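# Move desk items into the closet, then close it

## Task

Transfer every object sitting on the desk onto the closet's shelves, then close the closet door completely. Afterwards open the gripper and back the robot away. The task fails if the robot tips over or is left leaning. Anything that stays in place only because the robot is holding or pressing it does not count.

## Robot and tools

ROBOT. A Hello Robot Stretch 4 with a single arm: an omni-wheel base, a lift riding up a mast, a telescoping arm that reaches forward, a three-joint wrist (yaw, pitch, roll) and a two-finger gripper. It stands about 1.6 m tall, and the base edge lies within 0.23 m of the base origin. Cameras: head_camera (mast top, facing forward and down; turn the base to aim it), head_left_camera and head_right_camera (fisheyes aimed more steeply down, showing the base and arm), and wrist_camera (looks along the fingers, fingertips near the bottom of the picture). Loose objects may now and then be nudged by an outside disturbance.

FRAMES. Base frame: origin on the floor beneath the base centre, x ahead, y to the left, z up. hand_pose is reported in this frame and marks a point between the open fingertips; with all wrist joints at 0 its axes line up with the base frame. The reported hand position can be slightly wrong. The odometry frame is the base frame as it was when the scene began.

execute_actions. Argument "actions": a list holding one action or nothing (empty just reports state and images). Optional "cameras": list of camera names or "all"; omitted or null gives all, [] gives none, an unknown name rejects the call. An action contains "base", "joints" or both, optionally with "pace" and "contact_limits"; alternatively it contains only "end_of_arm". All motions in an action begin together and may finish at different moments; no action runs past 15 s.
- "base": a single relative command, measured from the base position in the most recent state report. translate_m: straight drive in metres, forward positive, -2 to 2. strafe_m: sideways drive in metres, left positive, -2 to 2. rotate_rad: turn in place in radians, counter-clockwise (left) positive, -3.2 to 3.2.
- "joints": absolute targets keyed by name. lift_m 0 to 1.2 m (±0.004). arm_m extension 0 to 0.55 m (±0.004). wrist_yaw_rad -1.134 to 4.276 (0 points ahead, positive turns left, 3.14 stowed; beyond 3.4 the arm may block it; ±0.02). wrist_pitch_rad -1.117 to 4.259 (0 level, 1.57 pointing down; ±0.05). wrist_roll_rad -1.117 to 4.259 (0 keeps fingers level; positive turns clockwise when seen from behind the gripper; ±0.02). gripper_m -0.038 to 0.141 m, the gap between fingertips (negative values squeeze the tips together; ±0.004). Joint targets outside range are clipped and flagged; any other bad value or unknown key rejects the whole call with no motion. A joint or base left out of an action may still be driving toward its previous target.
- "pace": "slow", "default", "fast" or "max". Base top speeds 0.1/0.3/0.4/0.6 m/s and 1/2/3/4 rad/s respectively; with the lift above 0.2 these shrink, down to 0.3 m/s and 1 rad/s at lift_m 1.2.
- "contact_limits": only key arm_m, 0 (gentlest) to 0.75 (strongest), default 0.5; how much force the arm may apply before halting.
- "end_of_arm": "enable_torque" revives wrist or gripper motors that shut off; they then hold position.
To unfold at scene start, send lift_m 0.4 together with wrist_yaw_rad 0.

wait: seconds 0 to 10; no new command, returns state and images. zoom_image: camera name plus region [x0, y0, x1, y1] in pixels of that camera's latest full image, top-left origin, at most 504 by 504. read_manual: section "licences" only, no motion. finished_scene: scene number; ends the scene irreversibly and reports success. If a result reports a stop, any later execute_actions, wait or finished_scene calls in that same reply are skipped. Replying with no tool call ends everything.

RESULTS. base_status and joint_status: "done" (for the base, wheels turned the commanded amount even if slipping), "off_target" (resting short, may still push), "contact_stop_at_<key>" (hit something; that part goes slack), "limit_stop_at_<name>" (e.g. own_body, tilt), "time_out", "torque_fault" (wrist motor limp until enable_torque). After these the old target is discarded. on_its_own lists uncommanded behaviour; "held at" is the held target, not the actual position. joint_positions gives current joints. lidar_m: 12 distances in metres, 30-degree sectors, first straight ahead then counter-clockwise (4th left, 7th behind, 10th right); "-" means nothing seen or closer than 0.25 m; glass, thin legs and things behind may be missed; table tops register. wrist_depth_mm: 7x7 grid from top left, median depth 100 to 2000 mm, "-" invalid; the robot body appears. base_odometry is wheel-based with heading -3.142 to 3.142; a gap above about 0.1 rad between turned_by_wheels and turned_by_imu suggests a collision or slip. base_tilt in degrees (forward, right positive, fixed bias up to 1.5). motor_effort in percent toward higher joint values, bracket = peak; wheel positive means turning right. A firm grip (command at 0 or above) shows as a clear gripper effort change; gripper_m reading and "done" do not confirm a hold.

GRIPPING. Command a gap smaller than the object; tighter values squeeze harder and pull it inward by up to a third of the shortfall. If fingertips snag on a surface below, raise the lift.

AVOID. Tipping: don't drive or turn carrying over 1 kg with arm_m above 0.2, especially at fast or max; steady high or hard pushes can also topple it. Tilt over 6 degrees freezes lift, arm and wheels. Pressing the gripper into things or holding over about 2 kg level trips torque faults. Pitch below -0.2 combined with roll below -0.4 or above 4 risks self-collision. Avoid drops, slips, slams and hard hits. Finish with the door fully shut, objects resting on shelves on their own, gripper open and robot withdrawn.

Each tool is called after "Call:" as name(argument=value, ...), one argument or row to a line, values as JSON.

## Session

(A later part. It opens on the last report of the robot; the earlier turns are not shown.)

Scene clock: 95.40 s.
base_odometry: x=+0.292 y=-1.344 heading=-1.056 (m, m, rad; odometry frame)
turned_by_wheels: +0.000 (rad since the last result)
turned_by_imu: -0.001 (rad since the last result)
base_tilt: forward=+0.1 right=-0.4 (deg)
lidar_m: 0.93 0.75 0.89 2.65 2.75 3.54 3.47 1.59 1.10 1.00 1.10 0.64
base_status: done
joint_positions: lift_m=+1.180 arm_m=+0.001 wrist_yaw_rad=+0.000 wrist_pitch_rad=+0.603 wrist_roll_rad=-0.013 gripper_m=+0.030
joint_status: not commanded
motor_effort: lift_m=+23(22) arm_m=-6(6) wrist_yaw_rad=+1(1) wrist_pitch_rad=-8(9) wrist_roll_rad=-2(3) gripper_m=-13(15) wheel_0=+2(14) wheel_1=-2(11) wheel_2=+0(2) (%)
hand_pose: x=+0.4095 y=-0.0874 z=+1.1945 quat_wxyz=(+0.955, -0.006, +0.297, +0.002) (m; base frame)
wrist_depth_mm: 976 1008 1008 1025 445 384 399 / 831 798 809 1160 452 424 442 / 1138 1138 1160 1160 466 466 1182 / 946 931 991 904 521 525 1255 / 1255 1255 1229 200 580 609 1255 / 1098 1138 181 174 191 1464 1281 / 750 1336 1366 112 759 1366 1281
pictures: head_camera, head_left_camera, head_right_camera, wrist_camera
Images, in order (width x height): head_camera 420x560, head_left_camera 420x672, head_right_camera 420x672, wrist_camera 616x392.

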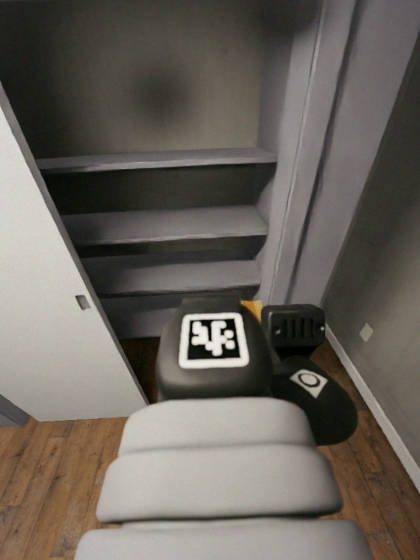

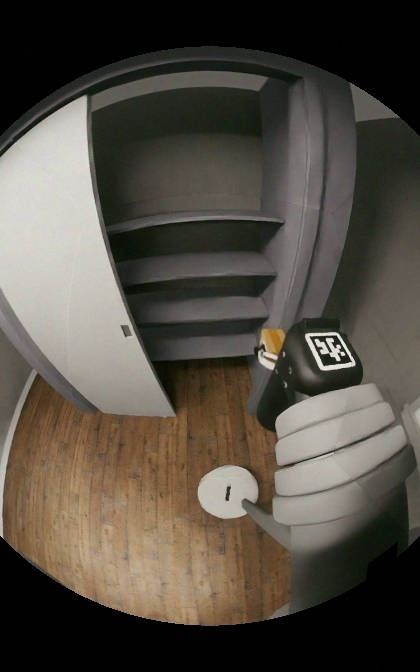

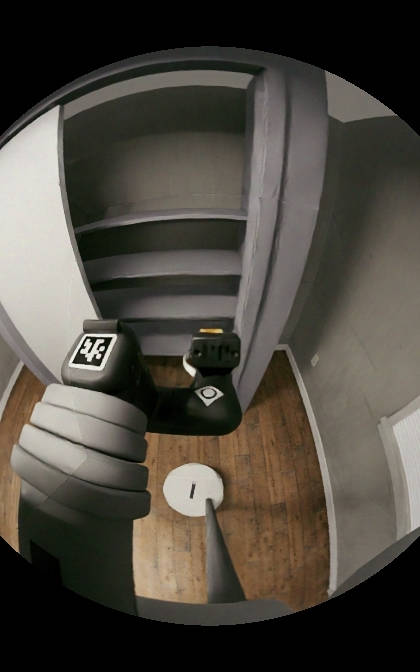

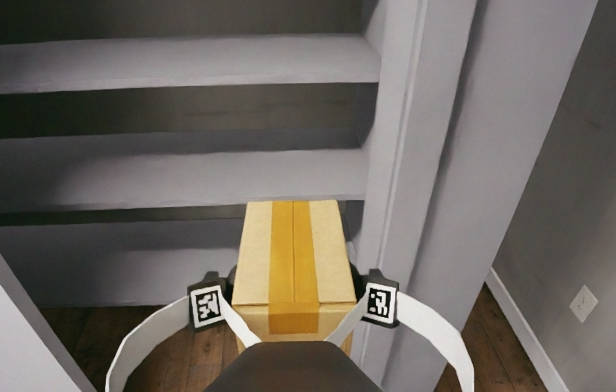

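Call:
execute_actions(
  actions=[
    {"base":{"strafe_m":0.04}},
  ],
  cameras=[],
)

Call:
execute_actions(
  actions=[
    {"base":{"translate_m":0.3},"joints":{"lift_m":1.16}},
  ],
)

Scene clock: 97.80 s.
base_odometry: x=+0.327 y=-1.324 heading=-1.056 (m, m, rad; odometry frame)
turned_by_wheels: +0.000 (rad since the last result)
turned_by_imu: +0.000 (rad since the last result)
base_tilt: forward=+0.1 right=-0.5 (deg)
lidar_m: 0.94 0.75 0.92 2.61 2.71 3.54 3.49 1.65 1.13 1.05 1.14 0.69
base_status: done
joint_positions: lift_m=+1.180 arm_m=+0.001 wrist_yaw_rad=+0.000 wrist_pitch_rad=+0.603 wrist_roll_rad=-0.013 gripper_m=+0.030
joint_status: not commanded
motor_effort: lift_m=+22(23) arm_m=-6(6) wrist_yaw_rad=+1(1) wrist_pitch_rad=-9(9) wrist_roll_rad=-2(2) gripper_m=-14(14) wheel_0=-3(12) wheel_1=+3(9) wheel_2=+0(3) (%)
hand_pose: x=+0.4096 y=-0.0874 z=+1.1945 quat_wxyz=(+0.955, -0.006, +0.297, +0.002) (m; base frame)
wrist_depth_mm: 976 976 976 1008 854 379 394 / 820 809 809 1138 732 413 427 / 1138 1138 1138 1160 891 459 484 / 931 946 976 891 609 525 1255 / 1229 1281 1182 200 615 591 1308 / 699 1138 182 174 191 699 1308 / 723 1336 1397 112 778 1366 1308
pictures: none
No camera images: the call's "cameras" was empty. Leave "cameras" out to get every camera's image.

Scene clock: 100.27 s.
base_odometry: x=+0.475 y=-1.585 heading=-1.056 (m, m, rad; odometry frame)
turned_by_wheels: +0.000 (rad since the last result)
turned_by_imu: -0.002 (rad since the last result)
base_tilt: forward=+0.1 right=-0.4 (deg)
lidar_m: 0.63 0.55 0.51 1.25 2.72 3.61 3.26 1.64 1.08 1.06 0.51 0.37
base_status: done
joint_positions: lift_m=+1.160 arm_m=+0.001 wrist_yaw_rad=+0.000 wrist_pitch_rad=+0.603 wrist_roll_rad=-0.013 gripper_m=+0.030
joint_status: all done
motor_effort: lift_m=+18(22) arm_m=-6(6) wrist_yaw_rad=+1(0) wrist_pitch_rad=-7(9) wrist_roll_rad=-2(3) gripper_m=-12(13) wheel_0=+5(9) wheel_1=+2(9) wheel_2=-1(14) (%)
hand_pose: x=+0.4095 y=-0.0874 z=+1.1749 quat_wxyz=(+0.955, -0.006, +0.297, +0.002) (m; base frame)
wrist_depth_mm: 732 750 759 768 759 455 345 / 634 615 615 615 615 462 225 / 504 504 500 500 699 469 229 / 854 866 866 866 809 477 230 / 699 723 691 200 715 310 233 / 976 640 182 174 191 312 232 / 904 891 904 112 891 274 232
pictures: head_camera, head_left_camera, head_right_camera, wrist_camera
Images, in order (width x height): head_camera 420x560, head_left_camera 420x672, head_right_camera 420x672, wrist_camera 616x392.

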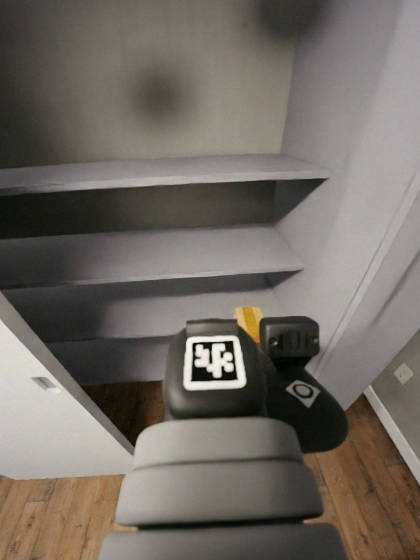

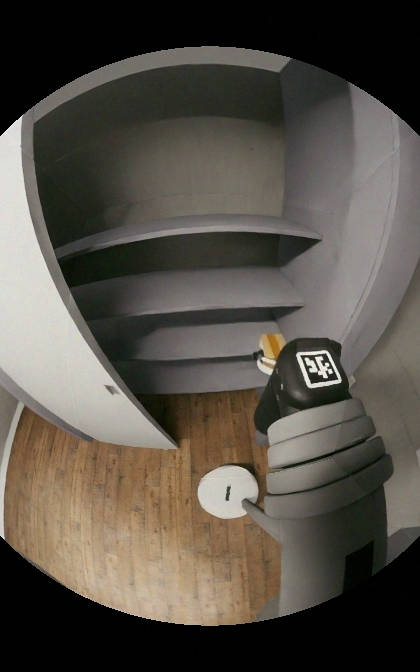

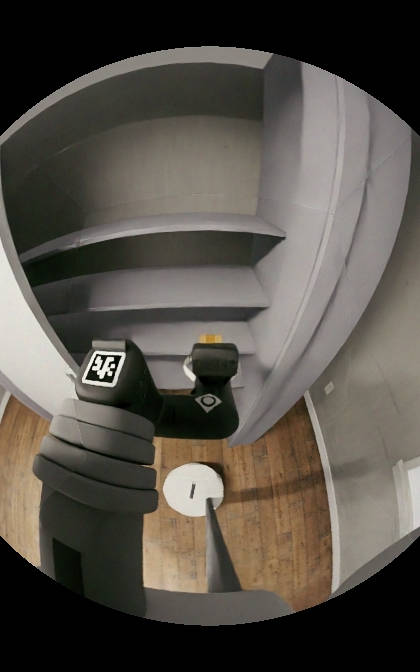

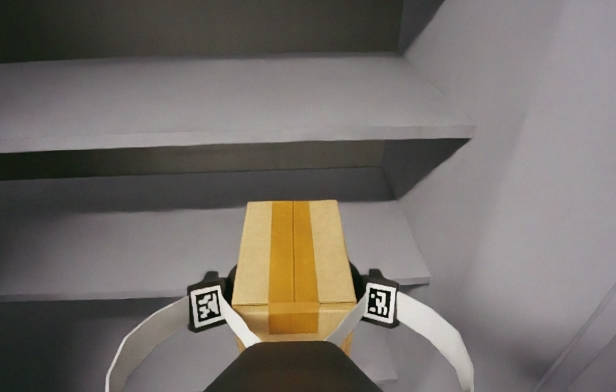

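Call:
execute_actions(
  actions=[
    {"joints":{"lift_m":1.175,"arm_m":0.2}},
  ],
  cameras=[],
)

Call:
execute_actions(
  actions=[
    {"joints":{"arm_m":0.39},"contact_limits":{"arm_m":0.2}},
  ],
)

Scene clock: 102.33 s.
base_odometry: x=+0.475 y=-1.585 heading=-1.056 (m, m, rad; odometry frame)
turned_by_wheels: +0.000 (rad since the last result)
turned_by_imu: +0.000 (rad since the last result)
base_tilt: forward=+0.1 right=-0.4 (deg)
lidar_m: 0.64 0.54 0.51 1.28 2.70 3.61 3.74 1.66 1.11 1.06 0.50 0.38
base_status: not commanded
joint_positions: lift_m=+1.175 arm_m=+0.199 wrist_yaw_rad=+0.000 wrist_pitch_rad=+0.603 wrist_roll_rad=-0.013 gripper_m=+0.030
joint_status: all done
motor_effort: lift_m=+23(25) arm_m=+6(7) wrist_yaw_rad=+1(0) wrist_pitch_rad=-9(9) wrist_roll_rad=-2(3) gripper_m=-14(14) wheel_0=+5(5) wheel_1=+3(2) wheel_2=-2(2) (%)
hand_pose: x=+0.6075 y=-0.0874 z=+1.1894 quat_wxyz=(+0.955, -0.006, +0.297, +0.002) (m; base frame)
wrist_depth_mm: 564 574 585 585 597 442 325 / 603 609 609 621 634 449 329 / 473 469 473 477 477 430 334 / 368 370 373 375 373 375 338 / 320 325 320 200 627 410 336 / 615 615 182 174 191 469 342 / 535 517 535 112 539 415 340
pictures: none
No camera images: the call's "cameras" was empty. Leave "cameras" out to get every camera's image.

Scene clock: 104.00 s.
base_odometry: x=+0.475 y=-1.585 heading=-1.056 (m, m, rad; odometry frame)
turned_by_wheels: +0.000 (rad since the last result)
turned_by_imu: +0.000 (rad since the last result)
base_tilt: forward=+0.2 right=-0.4 (deg)
lidar_m: 0.65 0.55 0.49 1.28 2.70 3.62 3.76 1.64 1.12 1.07 0.52 0.39
base_status: not commanded
joint_positions: lift_m=+1.175 arm_m=+0.389 wrist_yaw_rad=+0.000 wrist_pitch_rad=+0.603 wrist_roll_rad=-0.013 gripper_m=+0.030
joint_status: all done
motor_effort: lift_m=+23(23) arm_m=+6(7) wrist_yaw_rad=+0(1) wrist_pitch_rad=-9(7) wrist_roll_rad=-2(3) gripper_m=-14(15) wheel_0=+5(5) wheel_1=+2(2) wheel_2=-2(1) (%)
contact_limits: arm_m 0.2
hand_pose: x=+0.7975 y=-0.0874 z=+1.1894 quat_wxyz=(+0.955, -0.006, +0.297, +0.002) (m; base frame)
wrist_depth_mm: 402 407 415 421 427 421 315 / 430 439 452 459 469 436 319 / 455 466 473 473 477 433 325 / 370 368 370 373 373 373 325 / 301 303 294 200 307 306 306 / 254 256 182 174 190 259 257 / 223 216 224 112 226 224 227
pictures: head_camera, head_left_camera, head_right_camera, wrist_camera
Images, in order (width x height): head_camera 420x560, head_left_camera 420x672, head_right_camera 420x672, wrist_camera 616x392.

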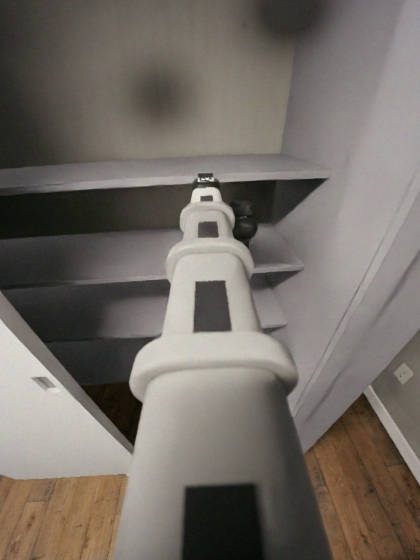

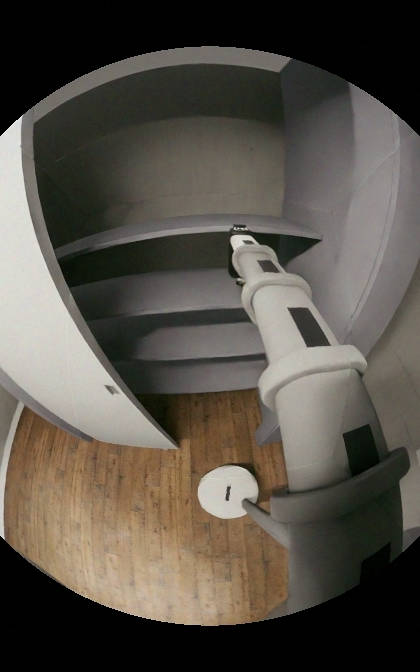

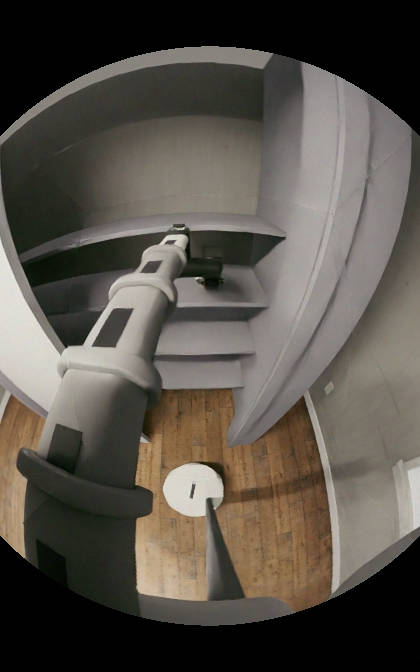

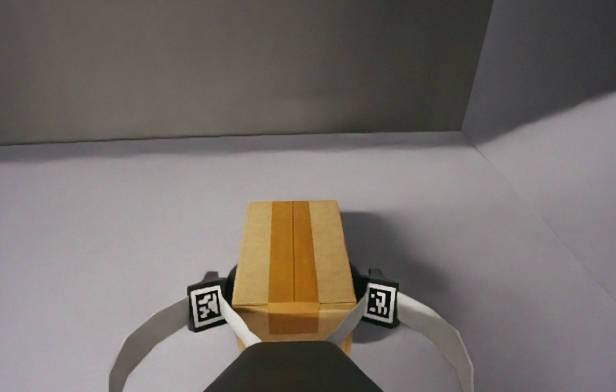

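Call:
execute_actions(
  actions=[
    {"joints":{"lift_m":1.152},"pace":"slow"},
  ],
  cameras=["wrist_camera"],
)

Scene clock: 105.17 s.
base_odometry: x=+0.475 y=-1.585 heading=-1.056 (m, m, rad; odometry frame)
turned_by_wheels: +0.000 (rad since the last result)
turned_by_imu: +0.000 (rad since the last result)
base_tilt: forward=+0.2 right=-0.4 (deg)
lidar_m: 0.65 0.52 0.49 1.27 2.71 3.60 3.24 1.64 1.09 1.05 0.51 0.40
base_status: not commanded
joint_positions: lift_m=+1.152 arm_m=+0.389 wrist_yaw_rad=+0.000 wrist_pitch_rad=+0.603 wrist_roll_rad=-0.013 gripper_m=+0.030
joint_status: all done
motor_effort: lift_m=+18(24) arm_m=+6(6) wrist_yaw_rad=+0(0) wrist_pitch_rad=-8(8) wrist_roll_rad=-3(3) gripper_m=-13(14) wheel_0=+5(5) wheel_1=+2(2) wheel_2=-2(2) (%)
hand_pose: x=+0.7975 y=-0.0874 z=+1.1669 quat_wxyz=(+0.955, -0.006, +0.297, +0.002) (m; base frame)
wrist_depth_mm: 399 407 415 421 430 421 314 / 433 442 452 459 466 433 320 / 427 421 421 427 424 407 324 / 329 330 336 334 336 336 319 / 270 272 264 199 276 274 274 / 229 230 182 174 191 233 231 / 200 195 201 112 202 202 204
pictures: wrist_camera
Images, in order (width x height): wrist_camera 616x392.

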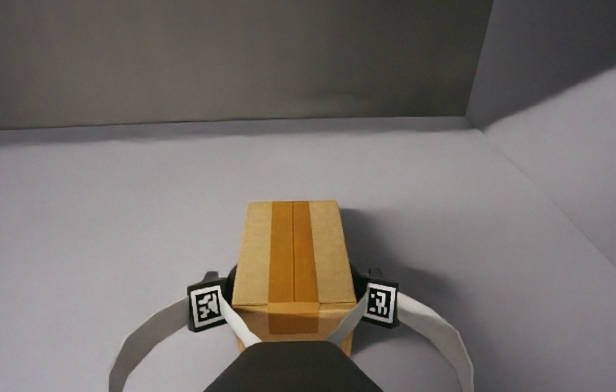

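Call:
execute_actions(
  actions=[
    {"joints":{"lift_m":1.149},"pace":"slow"},
  ],
  cameras=[],
)

Call:
execute_actions(
  actions=[
    {"joints":{"gripper_m":0.11}},
  ],
  cameras=["wrist_camera"],
)

Scene clock: 105.90 s.
base_odometry: x=+0.475 y=-1.585 heading=-1.056 (m, m, rad; odometry frame)
turned_by_wheels: +0.000 (rad since the last result)
turned_by_imu: +0.000 (rad since the last result)
base_tilt: forward=+0.1 right=-0.5 (deg)
lidar_m: 0.65 0.53 0.50 1.27 2.71 3.60 3.25 1.64 1.13 1.05 0.50 0.40
base_status: not commanded
joint_positions: lift_m=+1.149 arm_m=+0.389 wrist_yaw_rad=+0.000 wrist_pitch_rad=+0.602 wrist_roll_rad=-0.013 gripper_m=+0.030
joint_status: all done
motor_effort: lift_m=+17(18) arm_m=+6(6) wrist_yaw_rad=+0(0) wrist_pitch_rad=-7(8) wrist_roll_rad=-2(2) gripper_m=-14(16) wheel_0=+5(5) wheel_1=+2(2) wheel_2=-1(2) (%)
hand_pose: x=+0.7976 y=-0.0874 z=+1.1640 quat_wxyz=(+0.955, -0.006, +0.297, +0.002) (m; base frame)
wrist_depth_mm: 399 404 413 418 430 421 314 / 430 439 452 455 466 433 319 / 418 418 418 418 424 404 324 / 329 329 329 329 330 332 317 / 267 268 260 200 272 274 272 / 227 228 182 174 190 229 229 / 198 192 198 112 199 198 200
pictures: none
No camera images: the call's "cameras" was empty. Leave "cameras" out to get every camera's image.

Scene clock: 107.53 s.
base_odometry: x=+0.475 y=-1.585 heading=-1.056 (m, m, rad; odometry frame)
turned_by_wheels: +0.000 (rad since the last result)
turned_by_imu: +0.000 (rad since the last result)
base_tilt: forward=+0.2 right=-0.4 (deg)
lidar_m: 0.63 0.55 0.50 1.21 2.70 3.60 3.25 1.64 1.11 1.07 0.52 0.42
base_status: not commanded
joint_positions: lift_m=+1.149 arm_m=+0.389 wrist_yaw_rad=+0.000 wrist_pitch_rad=+0.597 wrist_roll_rad=-0.013 gripper_m=+0.110
joint_status: all done
motor_effort: lift_m=+17(18) arm_m=+6(6) wrist_yaw_rad=+1(2) wrist_pitch_rad=+10(7) wrist_roll_rad=-2(2) gripper_m=+1(14) wheel_0=+5(5) wheel_1=+2(2) wheel_2=-2(2) (%)
hand_pose: x=+0.7985 y=-0.0874 z=+1.1654 quat_wxyz=(+0.956, -0.006, +0.294, +0.002) (m; base frame)
wrist_depth_mm: 397 410 415 418 427 421 314 / 433 439 452 455 466 436 320 / 433 430 433 433 436 415 322 / 334 334 336 340 338 342 319 / 274 276 266 207 278 279 278 / 230 232 189 184 215 236 235 / 202 200 203 112 202 202 205
pictures: wrist_camera
Images, in order (width x height): wrist_camera 616x392.

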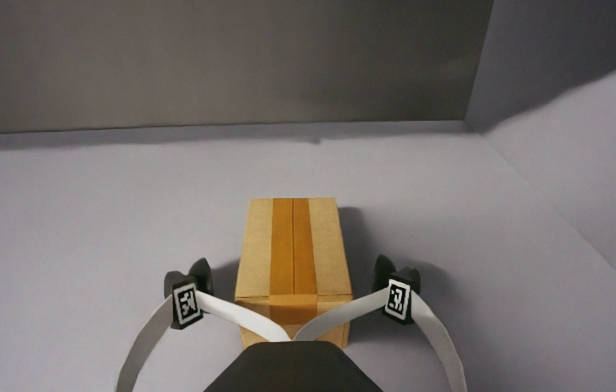

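Call:
execute_actions(
  actions=[
    {"joints":{"lift_m":1.17}},
  ],
  cameras=[],
)

Call:
execute_actions(
  actions=[
    {"joints":{"arm_m":0.0},"pace":"fast"},
  ],
  cameras=["wrist_camera"],
)

Call:
execute_actions(
  actions=[
    {"base":{"translate_m":-2.0},"joints":{"lift_m":1.06},"pace":"max"},
  ],
  cameras=[],
)

Call:
execute_actions(
  actions=[
    {"base":{"rotate_rad":3.15},"pace":"max"},
  ],
)

Scene clock: 108.63 s.
base_odometry: x=+0.475 y=-1.585 heading=-1.056 (m, m, rad; odometry frame)
turned_by_wheels: +0.000 (rad since the last result)
turned_by_imu: +0.000 (rad since the last result)
base_tilt: forward=+0.2 right=-0.5 (deg)
lidar_m: 0.66 0.50 0.50 1.25 2.70 3.62 3.74 1.65 1.11 1.04 0.50 0.40
base_status: not commanded
joint_positions: lift_m=+1.170 arm_m=+0.389 wrist_yaw_rad=+0.000 wrist_pitch_rad=+0.601 wrist_roll_rad=-0.013 gripper_m=+0.110
joint_status: all done
motor_effort: lift_m=+23(23) arm_m=+6(6) wrist_yaw_rad=+0(1) wrist_pitch_rad=-6(8) wrist_roll_rad=-3(3) gripper_m=+0(0) wheel_0=+5(5) wheel_1=+2(2) wheel_2=-2(2) (%)
hand_pose: x=+0.7978 y=-0.0873 z=+1.1848 quat_wxyz=(+0.955, -0.006, +0.296, +0.002) (m; base frame)
wrist_depth_mm: 399 407 413 421 424 424 314 / 430 442 449 459 466 436 319 / 459 459 462 466 469 421 324 / 362 362 364 366 368 366 325 / 294 298 297 231 303 298 301 / 250 244 202 196 215 255 254 / 220 218 220 112 221 220 222
pictures: none
No camera images: the call's "cameras" was empty. Leave "cameras" out to get every camera's image.

Scene clock: 110.53 s.
base_odometry: x=+0.475 y=-1.585 heading=-1.056 (m, m, rad; odometry frame)
turned_by_wheels: +0.000 (rad since the last result)
turned_by_imu: +0.000 (rad since the last result)
base_tilt: forward=+0.1 right=-0.4 (deg)
lidar_m: 0.63 0.50 0.51 1.24 2.71 3.61 3.74 1.66 1.12 1.05 0.50 0.41
base_status: not commanded
joint_positions: lift_m=+1.170 arm_m=+0.001 wrist_yaw_rad=+0.000 wrist_pitch_rad=+0.602 wrist_roll_rad=-0.013 gripper_m=+0.110
joint_status: all done
motor_effort: lift_m=+23(23) arm_m=-6(7) wrist_yaw_rad=+2(0) wrist_pitch_rad=-6(8) wrist_roll_rad=-2(3) gripper_m=-1(1) wheel_0=+5(5) wheel_1=+2(2) wheel_2=-2(2) (%)
hand_pose: x=+0.4097 y=-0.0875 z=+1.1846 quat_wxyz=(+0.955, -0.006, +0.297, +0.002) (m; base frame)
wrist_depth_mm: 741 750 759 778 768 455 345 / 661 654 647 597 654 466 225 / 500 492 525 521 535 469 229 / 891 878 866 878 809 477 231 / 723 723 732 732 707 310 232 / 976 654 661 1042 215 312 234 / 917 917 946 112 904 293 234
pictures: wrist_camera
Images, in order (width x height): wrist_camera 616x392.

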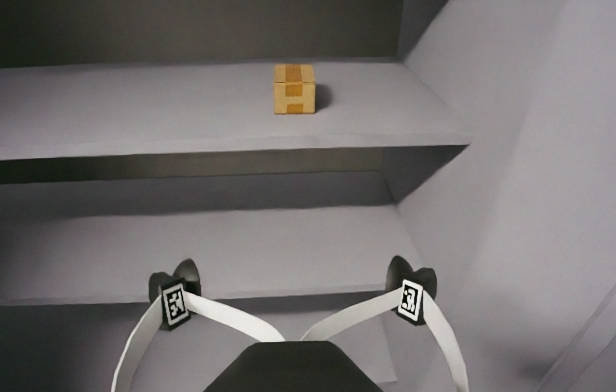

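Scene clock: 118.50 s.
base_odometry: x=-0.510 y=+0.156 heading=-1.056 (m, m, rad; odometry frame)
turned_by_wheels: -0.001 (rad since the last result)
turned_by_imu: +0.011 (rad since the last result)
base_tilt: forward=+0.1 right=-0.4 (deg)
lidar_m: 2.34 2.41 2.69 2.56 2.44 0.93 0.86 0.88 1.18 1.15 1.21 1.58
base_status: done
joint_positions: lift_m=+1.060 arm_m=+0.001 wrist_yaw_rad=+0.000 wrist_pitch_rad=+0.602 wrist_roll_rad=-0.013 gripper_m=+0.110
joint_status: all done
motor_effort: lift_m=+19(21) arm_m=-6(6) wrist_yaw_rad=+0(2) wrist_pitch_rad=-6(7) wrist_roll_rad=-3(2) gripper_m=-1(2) wheel_0=-5(7) wheel_1=-3(7) wheel_2=+0(11) (%)
hand_pose: x=+0.4097 y=-0.0874 z=+1.0749 quat_wxyz=(+0.955, -0.006, +0.296, +0.002) (m; base frame)
wrist_depth_mm: 1808 1863 - - - 1921 1366 / - - - - - 1921 1366 / - - - - - 1983 1397 / - - - - - 1983 1397 / 1708 1708 1708 1756 1708 1708 1430 / 1464 1397 1397 1464 215 1430 1397 / 1255 1255 1281 111 1281 1229 1255
pictures: none
No camera images: the call's "cameras" was empty. Leave "cameras" out to get every camera's image.

Scene clock: 122.00 s.
base_odometry: x=-0.510 y=+0.156 heading=+2.093 (m, m, rad; odometry frame)
turned_by_wheels: +3.149 (rad since the last result)
turned_by_imu: +3.150 (rad since the last result)
base_tilt: forward=+0.1 right=-0.4 (deg)
lidar_m: 0.86 0.89 1.17 1.13 1.18 1.59 2.35 2.39 2.67 2.53 2.45 0.91
base_status: done
joint_positions: lift_m=+1.060 arm_m=+0.001 wrist_yaw_rad=+0.000 wrist_pitch_rad=+0.602 wrist_roll_rad=-0.013 gripper_m=+0.110
joint_status: not commanded
motor_effort: lift_m=+20(19) arm_m=-6(6) wrist_yaw_rad=+1(0) wrist_pitch_rad=-7(5) wrist_roll_rad=-2(3) gripper_m=+1(0) wheel_0=-5(8) wheel_1=-4(8) wheel_2=-3(12) (%)
hand_pose: x=+0.4097 y=-0.0874 z=+1.0749 quat_wxyz=(+0.955, -0.006, +0.296, +0.002) (m; base frame)
wrist_depth_mm: 1255 1255 1255 1308 1336 1366 1366 / 904 904 904 904 904 931 1499 / 691 732 732 732 1182 1618 1618 / 1537 1618 1708 1708 1708 1756 1863 / 1576 1708 1756 1756 1661 1708 1708 / 1464 1397 1397 1464 216 1464 1464 / 1229 1255 1308 112 1281 1281 1281
pictures: head_camera, head_left_camera, head_right_camera, wrist_camera
Images, in order (width x height): head_camera 420x560, head_left_camera 420x672, head_right_camera 420x672, wrist_camera 616x392.

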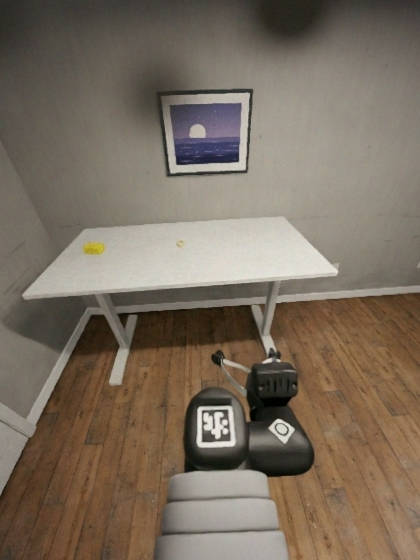

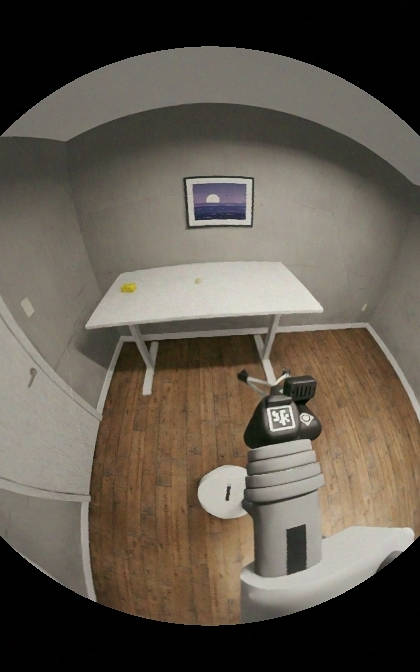

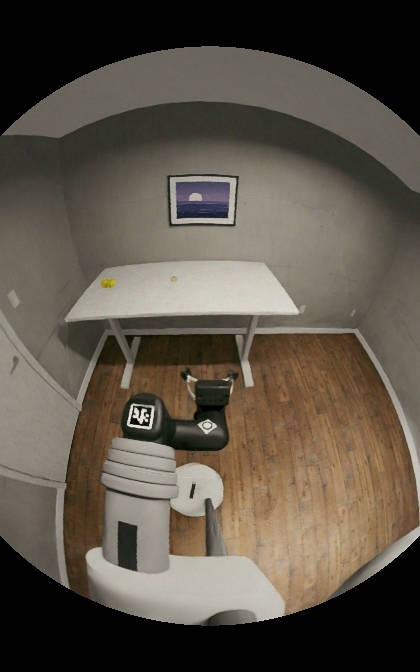

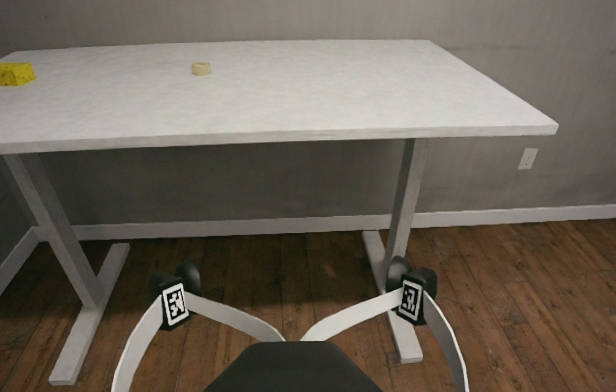

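Call:
execute_actions(
  actions=[
    {"base":{"strafe_m":0.25},"pace":"max"},
  ],
  cameras=[],
)

Call:
execute_actions(
  actions=[
    {"base":{"translate_m":0.55},"joints":{"arm_m":0.12},"pace":"max"},
  ],
  cameras=["head_camera","wrist_camera"],
)

Scene clock: 124.33 s.
base_odometry: x=-0.726 y=+0.031 heading=+2.092 (m, m, rad; odometry frame)
turned_by_wheels: +0.000 (rad since the last result)
turned_by_imu: +0.000 (rad since the last result)
base_tilt: forward=+0.1 right=-0.5 (deg)
lidar_m: 0.84 0.85 0.94 0.88 0.92 1.29 2.32 2.39 2.94 2.78 2.43 0.89
base_status: done
joint_positions: lift_m=+1.060 arm_m=+0.001 wrist_yaw_rad=+0.000 wrist_pitch_rad=+0.602 wrist_roll_rad=-0.013 gripper_m=+0.110
joint_status: not commanded
motor_effort: lift_m=+19(19) arm_m=-6(6) wrist_yaw_rad=+1(0) wrist_pitch_rad=-8(6) wrist_roll_rad=-3(2) gripper_m=+0(1) wheel_0=-2(11) wheel_1=+1(11) wheel_2=+0(0) (%)
hand_pose: x=+0.4097 y=-0.0874 z=+1.0749 quat_wxyz=(+0.955, -0.006, +0.296, +0.002) (m; base frame)
wrist_depth_mm: 1255 1281 1281 1281 1308 1308 1366 / 891 904 891 917 904 917 946 / 691 691 723 732 732 1138 1576 / 1537 1708 1708 1756 1756 1756 1863 / 1464 1661 1756 1708 1708 1661 1756 / 1397 1397 1397 1499 216 1464 1430 / 1281 1281 1308 112 1281 1255 1281
pictures: none
No camera images: the call's "cameras" was empty. Leave "cameras" out to get every camera's image.

Scene clock: 127.43 s.
base_odometry: x=-1.001 y=+0.508 heading=+2.093 (m, m, rad; odometry frame)
turned_by_wheels: +0.000 (rad since the last result)
turned_by_imu: -0.003 (rad since the last result)
base_tilt: forward=+0.2 right=-0.4 (deg)
lidar_m: 0.28 0.31 0.42 0.88 0.95 1.33 2.92 2.99 2.92 2.77 0.46 0.32
base_status: done
joint_positions: lift_m=+1.060 arm_m=+0.119 wrist_yaw_rad=+0.000 wrist_pitch_rad=+0.602 wrist_roll_rad=-0.013 gripper_m=+0.110
joint_status: all done
motor_effort: lift_m=+19(19) arm_m=+6(6) wrist_yaw_rad=+1(2) wrist_pitch_rad=-5(7) wrist_roll_rad=-3(2) gripper_m=-1(1) wheel_0=+5(12) wheel_1=+2(8) wheel_2=+1(14) (%)
hand_pose: x=+0.5277 y=-0.0874 z=+1.0750 quat_wxyz=(+0.955, -0.006, +0.296, +0.002) (m; base frame)
wrist_depth_mm: 661 668 683 691 699 723 723 / 715 723 741 759 768 768 788 / 634 640 640 647 654 654 661 / 504 504 500 508 512 512 512 / 410 415 415 413 421 421 418 / 349 340 332 355 216 355 355 / 304 303 315 112 307 307 309
pictures: head_camera, wrist_camera
Images, in order (width x height): head_camera 420x560, wrist_camera 616x392.

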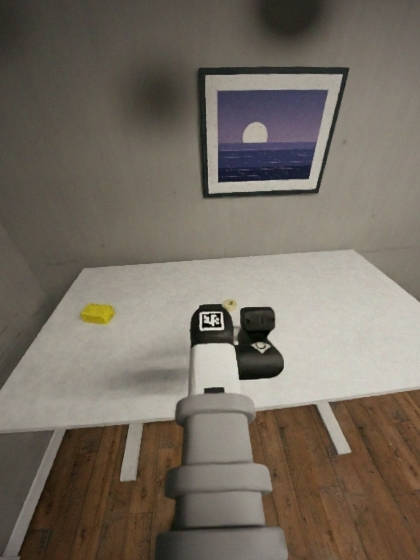

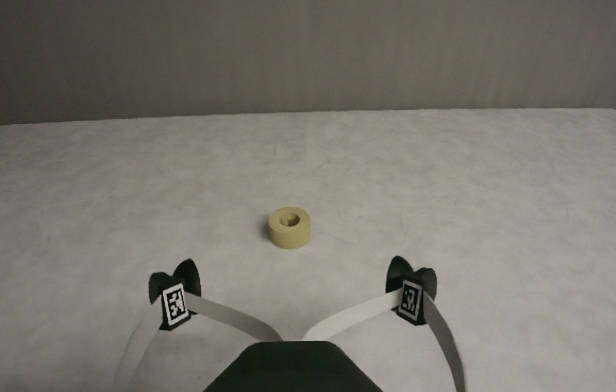

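Call:
execute_actions(
  actions=[
    {"joints":{"arm_m":0.275,"lift_m":1.0}},
  ],
  cameras=[],
)

Call:
execute_actions(
  actions=[
    {"joints":{"lift_m":0.958}},
  ],
  cameras=["wrist_camera"],
)

Scene clock: 129.90 s.
base_odometry: x=-1.001 y=+0.508 heading=+2.093 (m, m, rad; odometry frame)
turned_by_wheels: +0.000 (rad since the last result)
turned_by_imu: +0.000 (rad since the last result)
base_tilt: forward=+0.2 right=-0.5 (deg)
lidar_m: 0.28 0.30 0.42 0.88 0.93 1.29 2.95 2.97 2.94 2.75 0.45 0.31
base_status: not commanded
joint_positions: lift_m=+1.000 arm_m=+0.274 wrist_yaw_rad=+0.000 wrist_pitch_rad=+0.602 wrist_roll_rad=-0.013 gripper_m=+0.110
joint_status: all done
motor_effort: lift_m=+18(18) arm_m=+6(5) wrist_yaw_rad=+0(0) wrist_pitch_rad=-6(7) wrist_roll_rad=-2(2) gripper_m=+0(1) wheel_0=+4(4) wheel_1=+1(2) wheel_2=+0(0) (%)
hand_pose: x=+0.6827 y=-0.0874 z=+1.0151 quat_wxyz=(+0.955, -0.006, +0.296, +0.002) (m; base frame)
wrist_depth_mm: 517 539 539 549 559 574 574 / 569 574 585 603 609 615 627 / 517 512 517 517 521 521 530 / 402 402 404 407 407 407 410 / 327 330 334 332 332 336 332 / 277 271 260 266 215 282 282 / 242 241 250 112 245 245 247
pictures: none
No camera images: the call's "cameras" was empty. Leave "cameras" out to get every camera's image.

Scene clock: 130.93 s.
base_odometry: x=-1.001 y=+0.508 heading=+2.093 (m, m, rad; odometry frame)
turned_by_wheels: +0.000 (rad since the last result)
turned_by_imu: +0.000 (rad since the last result)
base_tilt: forward=+0.2 right=-0.4 (deg)
lidar_m: 0.28 0.32 0.41 0.88 0.93 1.32 2.95 2.99 2.89 2.76 0.48 0.33
base_status: not commanded
joint_positions: lift_m=+0.958 arm_m=+0.274 wrist_yaw_rad=+0.000 wrist_pitch_rad=+0.601 wrist_roll_rad=-0.013 gripper_m=+0.110
joint_status: all done
motor_effort: lift_m=+16(18) arm_m=+6(6) wrist_yaw_rad=+2(2) wrist_pitch_rad=-3(6) wrist_roll_rad=-3(2) gripper_m=+0(1) wheel_0=+5(4) wheel_1=+1(1) wheel_2=+0(0) (%)
hand_pose: x=+0.6828 y=-0.0875 z=+0.9735 quat_wxyz=(+0.955, -0.006, +0.296, +0.002) (m; base frame)
wrist_depth_mm: 525 530 539 549 564 564 585 / 554 564 569 580 585 603 603 / 427 427 430 427 436 433 439 / 332 334 336 338 338 340 342 / 272 274 276 258 278 277 278 / 230 224 220 235 215 236 234 / 202 201 208 112 204 203 205
pictures: wrist_camera
Images, in order (width x height): wrist_camera 616x392.

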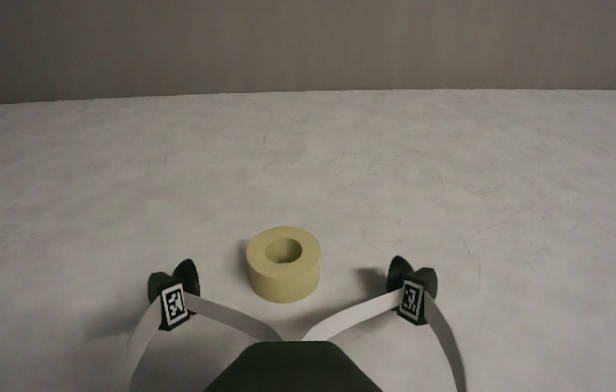

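Call:
execute_actions(
  actions=[
    {"joints":{"arm_m":0.291,"lift_m":0.956}},
  ],
  cameras=[],
)

Call:
execute_actions(
  actions=[
    {"joints":{"gripper_m":0.022}},
  ],
  cameras=["wrist_camera"],
)

Scene clock: 132.10 s.
base_odometry: x=-1.001 y=+0.508 heading=+2.093 (m, m, rad; odometry frame)
turned_by_wheels: +0.000 (rad since the last result)
turned_by_imu: +0.000 (rad since the last result)
base_tilt: forward=+0.2 right=-0.4 (deg)
lidar_m: 0.29 0.31 0.42 0.90 0.96 1.31 2.97 2.98 2.92 2.73 0.47 0.32
base_status: not commanded
joint_positions: lift_m=+0.956 arm_m=+0.290 wrist_yaw_rad=-0.001 wrist_pitch_rad=+0.599 wrist_roll_rad=-0.013 gripper_m=+0.110
joint_status: all done
motor_effort: lift_m=+15(15) arm_m=+7(8) wrist_yaw_rad=+4(4) wrist_pitch_rad=+2(2) wrist_roll_rad=-3(3) gripper_m=-1(0) wheel_0=+4(5) wheel_1=+2(2) wheel_2=+0(0) (%)
hand_pose: x=+0.6988 y=-0.0877 z=+0.9720 quat_wxyz=(+0.955, -0.006, +0.295, +0.001) (m; base frame)
wrist_depth_mm: 504 521 530 539 549 559 564 / 549 554 569 564 569 580 585 / 427 430 430 430 433 436 439 / 332 336 336 338 338 340 340 / 272 273 276 267 277 277 278 / 230 224 220 221 211 235 234 / 202 200 207 112 203 202 204
pictures: none
No camera images: the call's "cameras" was empty. Leave "cameras" out to get every camera's image.

Scene clock: 133.83 s.
base_odometry: x=-1.001 y=+0.508 heading=+2.093 (m, m, rad; odometry frame)
turned_by_wheels: +0.000 (rad since the last result)
turned_by_imu: +0.000 (rad since the last result)
base_tilt: forward=+0.2 right=-0.5 (deg)
lidar_m: 0.28 0.31 0.42 0.85 0.91 1.29 2.90 2.98 2.91 2.75 0.48 0.31
base_status: not commanded
joint_positions: lift_m=+0.956 arm_m=+0.290 wrist_yaw_rad=+0.000 wrist_pitch_rad=+0.600 wrist_roll_rad=-0.013 gripper_m=+0.022
joint_status: all done
motor_effort: lift_m=+17(17) arm_m=+6(7) wrist_yaw_rad=+1(5) wrist_pitch_rad=-3(10) wrist_roll_rad=-3(3) gripper_m=-15(14) wheel_0=+4(4) wheel_1=+1(1) wheel_2=+0(0) (%)
hand_pose: x=+0.6989 y=-0.0875 z=+0.9715 quat_wxyz=(+0.955, -0.006, +0.296, +0.002) (m; base frame)
wrist_depth_mm: 512 512 525 535 549 559 564 / 544 549 564 564 574 585 591 / 421 421 421 424 424 430 433 / 327 330 327 332 332 334 334 / 268 271 273 246 273 273 273 / 227 229 190 214 191 231 231 / 198 192 204 112 201 200 201
pictures: wrist_camera
Images, in order (width x height): wrist_camera 616x392.

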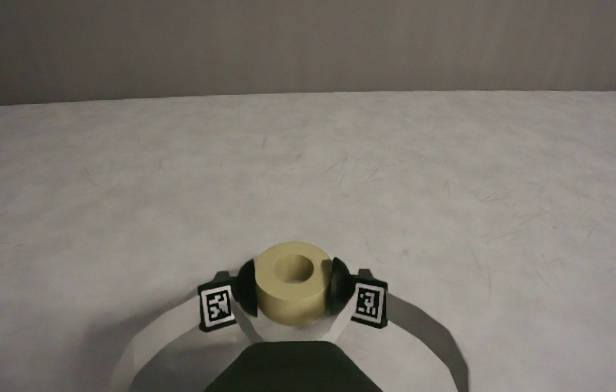

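Call:
execute_actions(
  actions=[
    {"joints":{"lift_m":1.02}},
  ],
  cameras=["wrist_camera"],
)

Scene clock: 135.13 s.
base_odometry: x=-1.001 y=+0.508 heading=+2.093 (m, m, rad; odometry frame)
turned_by_wheels: +0.000 (rad since the last result)
turned_by_imu: +0.000 (rad since the last result)
base_tilt: forward=+0.1 right=-0.4 (deg)
lidar_m: 0.30 0.31 0.37 0.89 0.95 1.32 2.95 2.97 2.92 2.77 0.47 0.32
base_status: not commanded
joint_positions: lift_m=+1.020 arm_m=+0.290 wrist_yaw_rad=+0.000 wrist_pitch_rad=+0.602 wrist_roll_rad=-0.013 gripper_m=+0.022
joint_status: all done
motor_effort: lift_m=+23(24) arm_m=+6(6) wrist_yaw_rad=+1(1) wrist_pitch_rad=-5(5) wrist_roll_rad=-2(2) gripper_m=-14(14) wheel_0=+4(5) wheel_1=+2(2) wheel_2=+0(0) (%)
hand_pose: x=+0.6987 y=-0.0875 z=+1.0347 quat_wxyz=(+0.955, -0.006, +0.296, +0.002) (m; base frame)
wrist_depth_mm: 508 517 525 535 549 554 559 / 549 564 574 585 597 609 615 / 585 554 554 559 564 569 574 / 433 433 436 436 439 442 445 / 353 357 362 248 362 362 359 / 300 303 190 213 190 306 304 / 264 254 271 112 265 264 270
pictures: wrist_camera
Images, in order (width x height): wrist_camera 616x392.

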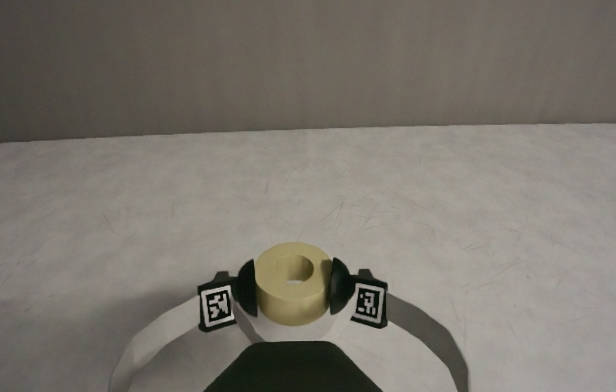

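Call:
execute_actions(
  actions=[
    {"base":{"translate_m":-0.5},"joints":{"arm_m":0.0},"pace":"max"},
  ],
  cameras=[],
)

Call:
execute_actions(
  actions=[
    {"base":{"rotate_rad":3.135},"joints":{"lift_m":1.17},"pace":"max"},
  ],
  cameras=[],
)

Call:
execute_actions(
  actions=[
    {"base":{"strafe_m":0.434},"pace":"max"},
  ],
  cameras=["head_camera"],
)

Call:
execute_actions(
  actions=[
    {"base":{"translate_m":1.75},"pace":"max"},
  ],
)

Scene clock: 138.60 s.
base_odometry: x=-0.751 y=+0.074 heading=+2.092 (m, m, rad; odometry frame)
turned_by_wheels: -0.001 (rad since the last result)
turned_by_imu: +0.002 (rad since the last result)
base_tilt: forward=+0.2 right=-0.4 (deg)
lidar_m: 0.78 0.81 0.95 0.91 0.94 1.29 2.39 2.47 2.91 2.79 2.33 0.83
base_status: done
joint_positions: lift_m=+1.020 arm_m=+0.001 wrist_yaw_rad=+0.000 wrist_pitch_rad=+0.602 wrist_roll_rad=-0.013 gripper_m=+0.022
joint_status: all done
motor_effort: lift_m=+23(23) arm_m=-6(3) wrist_yaw_rad=+1(1) wrist_pitch_rad=-7(7) wrist_roll_rad=-2(2) gripper_m=-15(14) wheel_0=-4(11) wheel_1=-3(7) wheel_2=+0(13) (%)
hand_pose: x=+0.4096 y=-0.0875 z=+1.0346 quat_wxyz=(+0.955, -0.006, +0.297, +0.002) (m; base frame)
wrist_depth_mm: 1160 1182 1182 1229 1205 1229 1308 / 768 778 778 778 778 809 820 / 634 627 1464 1537 1576 1060 1576 / 1499 1537 1576 1661 1708 1708 1756 / 1499 1576 1708 247 1661 1618 1708 / 1366 1366 190 213 190 1430 1397 / 1229 1182 1281 112 1229 1229 1255
pictures: none
No camera images: the call's "cameras" was empty. Leave "cameras" out to get every camera's image.

Scene clock: 141.93 s.
base_odometry: x=-0.751 y=+0.074 heading=-1.057 (m, m, rad; odometry frame)
turned_by_wheels: +3.134 (rad since the last result)
turned_by_imu: +3.135 (rad since the last result)
base_tilt: forward=+0.1 right=-0.5 (deg)
lidar_m: 2.38 2.47 2.96 2.80 2.45 0.87 0.81 0.84 0.94 0.89 0.92 1.29
base_status: done
joint_positions: lift_m=+1.170 arm_m=+0.001 wrist_yaw_rad=+0.000 wrist_pitch_rad=+0.602 wrist_roll_rad=-0.013 gripper_m=+0.022
joint_status: all done
motor_effort: lift_m=+22(26) arm_m=-6(6) wrist_yaw_rad=+1(1) wrist_pitch_rad=-6(6) wrist_roll_rad=-2(2) gripper_m=-15(16) wheel_0=-4(8) wheel_1=-4(8) wheel_2=-4(10) (%)
hand_pose: x=+0.4097 y=-0.0874 z=+1.1847 quat_wxyz=(+0.955, -0.006, +0.297, +0.002) (m; base frame)
wrist_depth_mm: 1863 1921 - - - 1366 991 / - - - - - 1397 1008 / - - - - - 1430 1025 / - - - - - 1464 1042 / 1808 1863 1863 247 1921 1499 1060 / 1576 1576 190 213 190 1464 1078 / 1397 1366 1430 112 1397 1308 1078
pictures: none
No camera images: the call's "cameras" was empty. Leave "cameras" out to get every camera's image.

Scene clock: 144.67 s.
base_odometry: x=-0.373 y=+0.288 heading=-1.057 (m, m, rad; odometry frame)
turned_by_wheels: +0.000 (rad since the last result)
turned_by_imu: +0.001 (rad since the last result)
base_tilt: forward=+0.2 right=-0.5 (deg)
lidar_m: 2.35 2.45 2.50 2.35 2.40 0.90 0.84 0.85 1.11 1.31 1.37 1.80
base_status: done
joint_positions: lift_m=+1.170 arm_m=+0.001 wrist_yaw_rad=+0.000 wrist_pitch_rad=+0.602 wrist_roll_rad=-0.013 gripper_m=+0.022
joint_status: not commanded
motor_effort: lift_m=+22(22) arm_m=-6(6) wrist_yaw_rad=+0(1) wrist_pitch_rad=-8(8) wrist_roll_rad=-2(3) gripper_m=-15(14) wheel_0=-2(14) wheel_1=+1(11) wheel_2=+0(1) (%)
hand_pose: x=+0.4097 y=-0.0874 z=+1.1847 quat_wxyz=(+0.955, -0.006, +0.297, +0.002) (m; base frame)
wrist_depth_mm: 1921 1863 1921 - - - 1499 / - - - - - - 1576 / - - - - - - 1576 / - - - - - - 1618 / 1921 1808 1921 247 1921 1863 1618 / 1576 1576 191 214 190 1618 1537 / 1397 1336 1430 112 1366 1397 1397
pictures: head_camera
Images, in order (width x height): head_camera 420x560.

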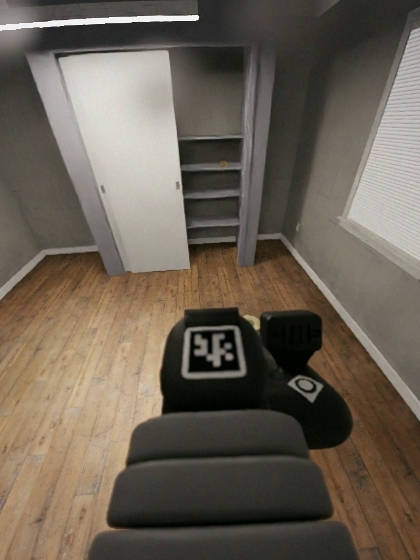

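Scene clock: 151.83 s.
base_odometry: x=+0.487 y=-1.236 heading=-1.056 (m, m, rad; odometry frame)
turned_by_wheels: +0.000 (rad since the last result)
turned_by_imu: -0.010 (rad since the last result)
base_tilt: forward=+0.1 right=-0.4 (deg)
lidar_m: 0.92 0.67 0.83 2.47 2.54 3.31 3.41 1.91 1.29 1.18 1.24 0.73
base_status: done
joint_positions: lift_m=+1.170 arm_m=+0.001 wrist_yaw_rad=+0.000 wrist_pitch_rad=+0.602 wrist_roll_rad=-0.013 gripper_m=+0.022
joint_status: not commanded
motor_effort: lift_m=+22(22) arm_m=-6(6) wrist_yaw_rad=+0(1) wrist_pitch_rad=-8(6) wrist_roll_rad=-2(2) gripper_m=-13(15) wheel_0=+5(8) wheel_1=+2(8) wheel_2=-1(12) (%)
hand_pose: x=+0.4097 y=-0.0874 z=+1.1847 quat_wxyz=(+0.955, -0.006, +0.297, +0.002) (m; base frame)
wrist_depth_mm: 946 991 976 1008 946 676 392 / 788 768 1118 1138 976 530 418 / 1098 1138 1138 1138 1060 525 466 / 508 917 946 976 960 549 535 / 530 1255 1255 248 1182 591 615 / 585 1078 190 214 190 676 1366 / 683 668 1430 112 1308 788 1397
pictures: head_camera, head_left_camera, head_right_camera, wrist_camera
Images, in order (width x height): head_camera 420x560, head_left_camera 420x672, head_right_camera 420x672, wrist_camera 616x392.

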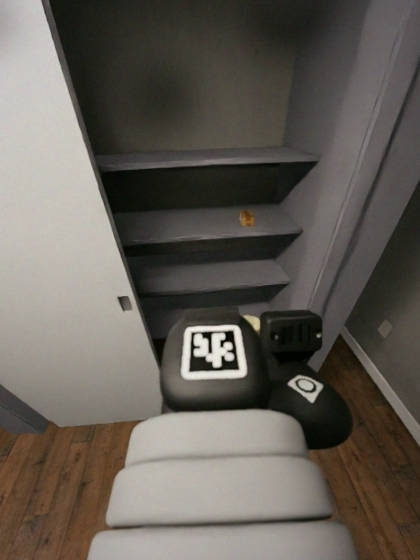

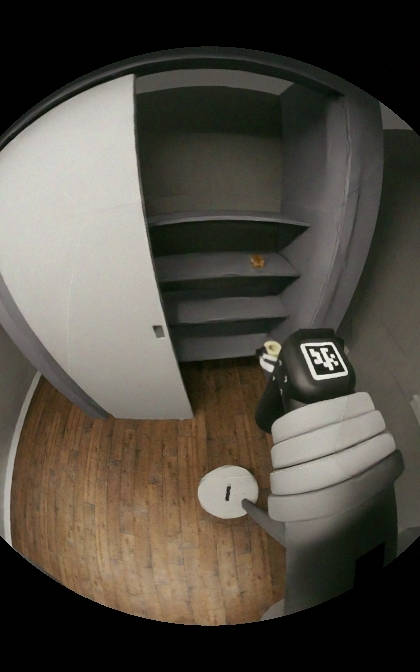

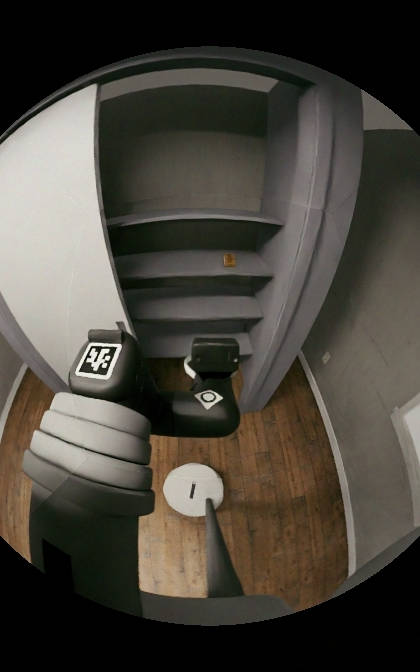

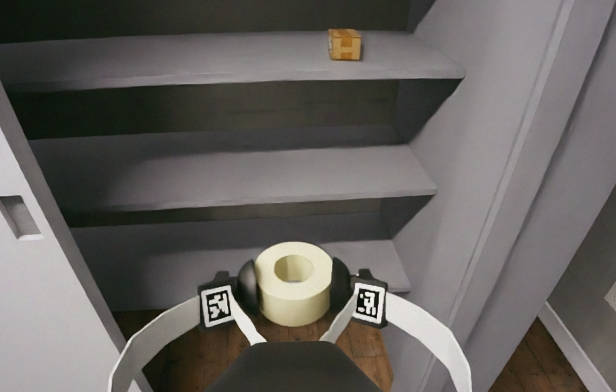

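Call:
execute_actions(
  actions=[],
)

Scene clock: 153.17 s.
base_odometry: x=+0.487 y=-1.236 heading=-1.056 (m, m, rad; odometry frame)
turned_by_wheels: +0.000 (rad since the last result)
turned_by_imu: +0.000 (rad since the last result)
base_tilt: forward=+0.1 right=-0.4 (deg)
lidar_m: 0.93 0.67 0.86 2.49 2.54 3.31 3.43 1.91 1.29 1.20 1.26 0.71
base_status: done
joint_positions: lift_m=+1.170 arm_m=+0.001 wrist_yaw_rad=+0.000 wrist_pitch_rad=+0.602 wrist_roll_rad=-0.013 gripper_m=+0.022
joint_status: not commanded
motor_effort: lift_m=+22(22) arm_m=-6(6) wrist_yaw_rad=+1(1) wrist_pitch_rad=-7(6) wrist_roll_rad=-3(2) gripper_m=-13(15) wheel_0=+5(8) wheel_1=+2(8) wheel_2=-1(12) (%)
hand_pose: x=+0.4097 y=-0.0874 z=+1.1847 quat_wxyz=(+0.955, -0.006, +0.297, +0.002) (m; base frame)
wrist_depth_mm: 946 960 991 1008 960 676 389 / 778 768 1098 1118 991 525 418 / 1098 1098 1118 1138 1078 539 466 / 512 917 960 960 976 549 535 / 535 1205 1205 247 1160 603 615 / 597 1060 190 214 191 676 1366 / 676 661 1430 112 1308 798 1366
pictures: head_camera, head_left_camera, head_right_camera, wrist_camera
Images, in order (width x height): head_camera 420x560, head_left_camera 420x672, head_right_camera 420x672, wrist_camera 616x392.

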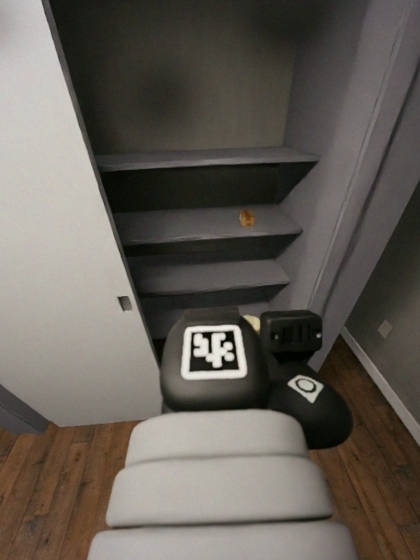

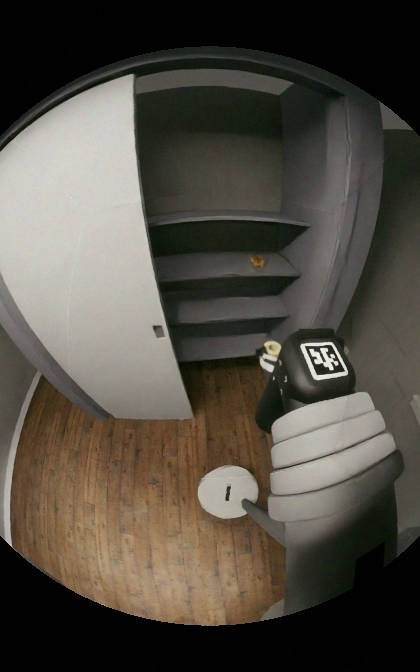

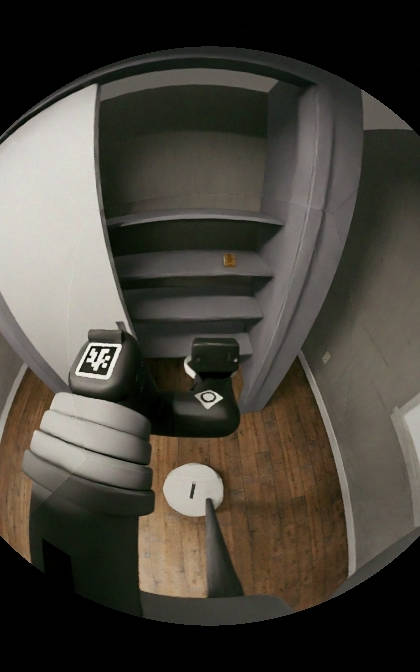

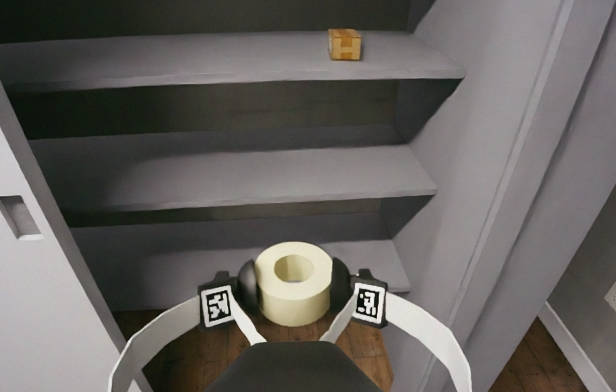

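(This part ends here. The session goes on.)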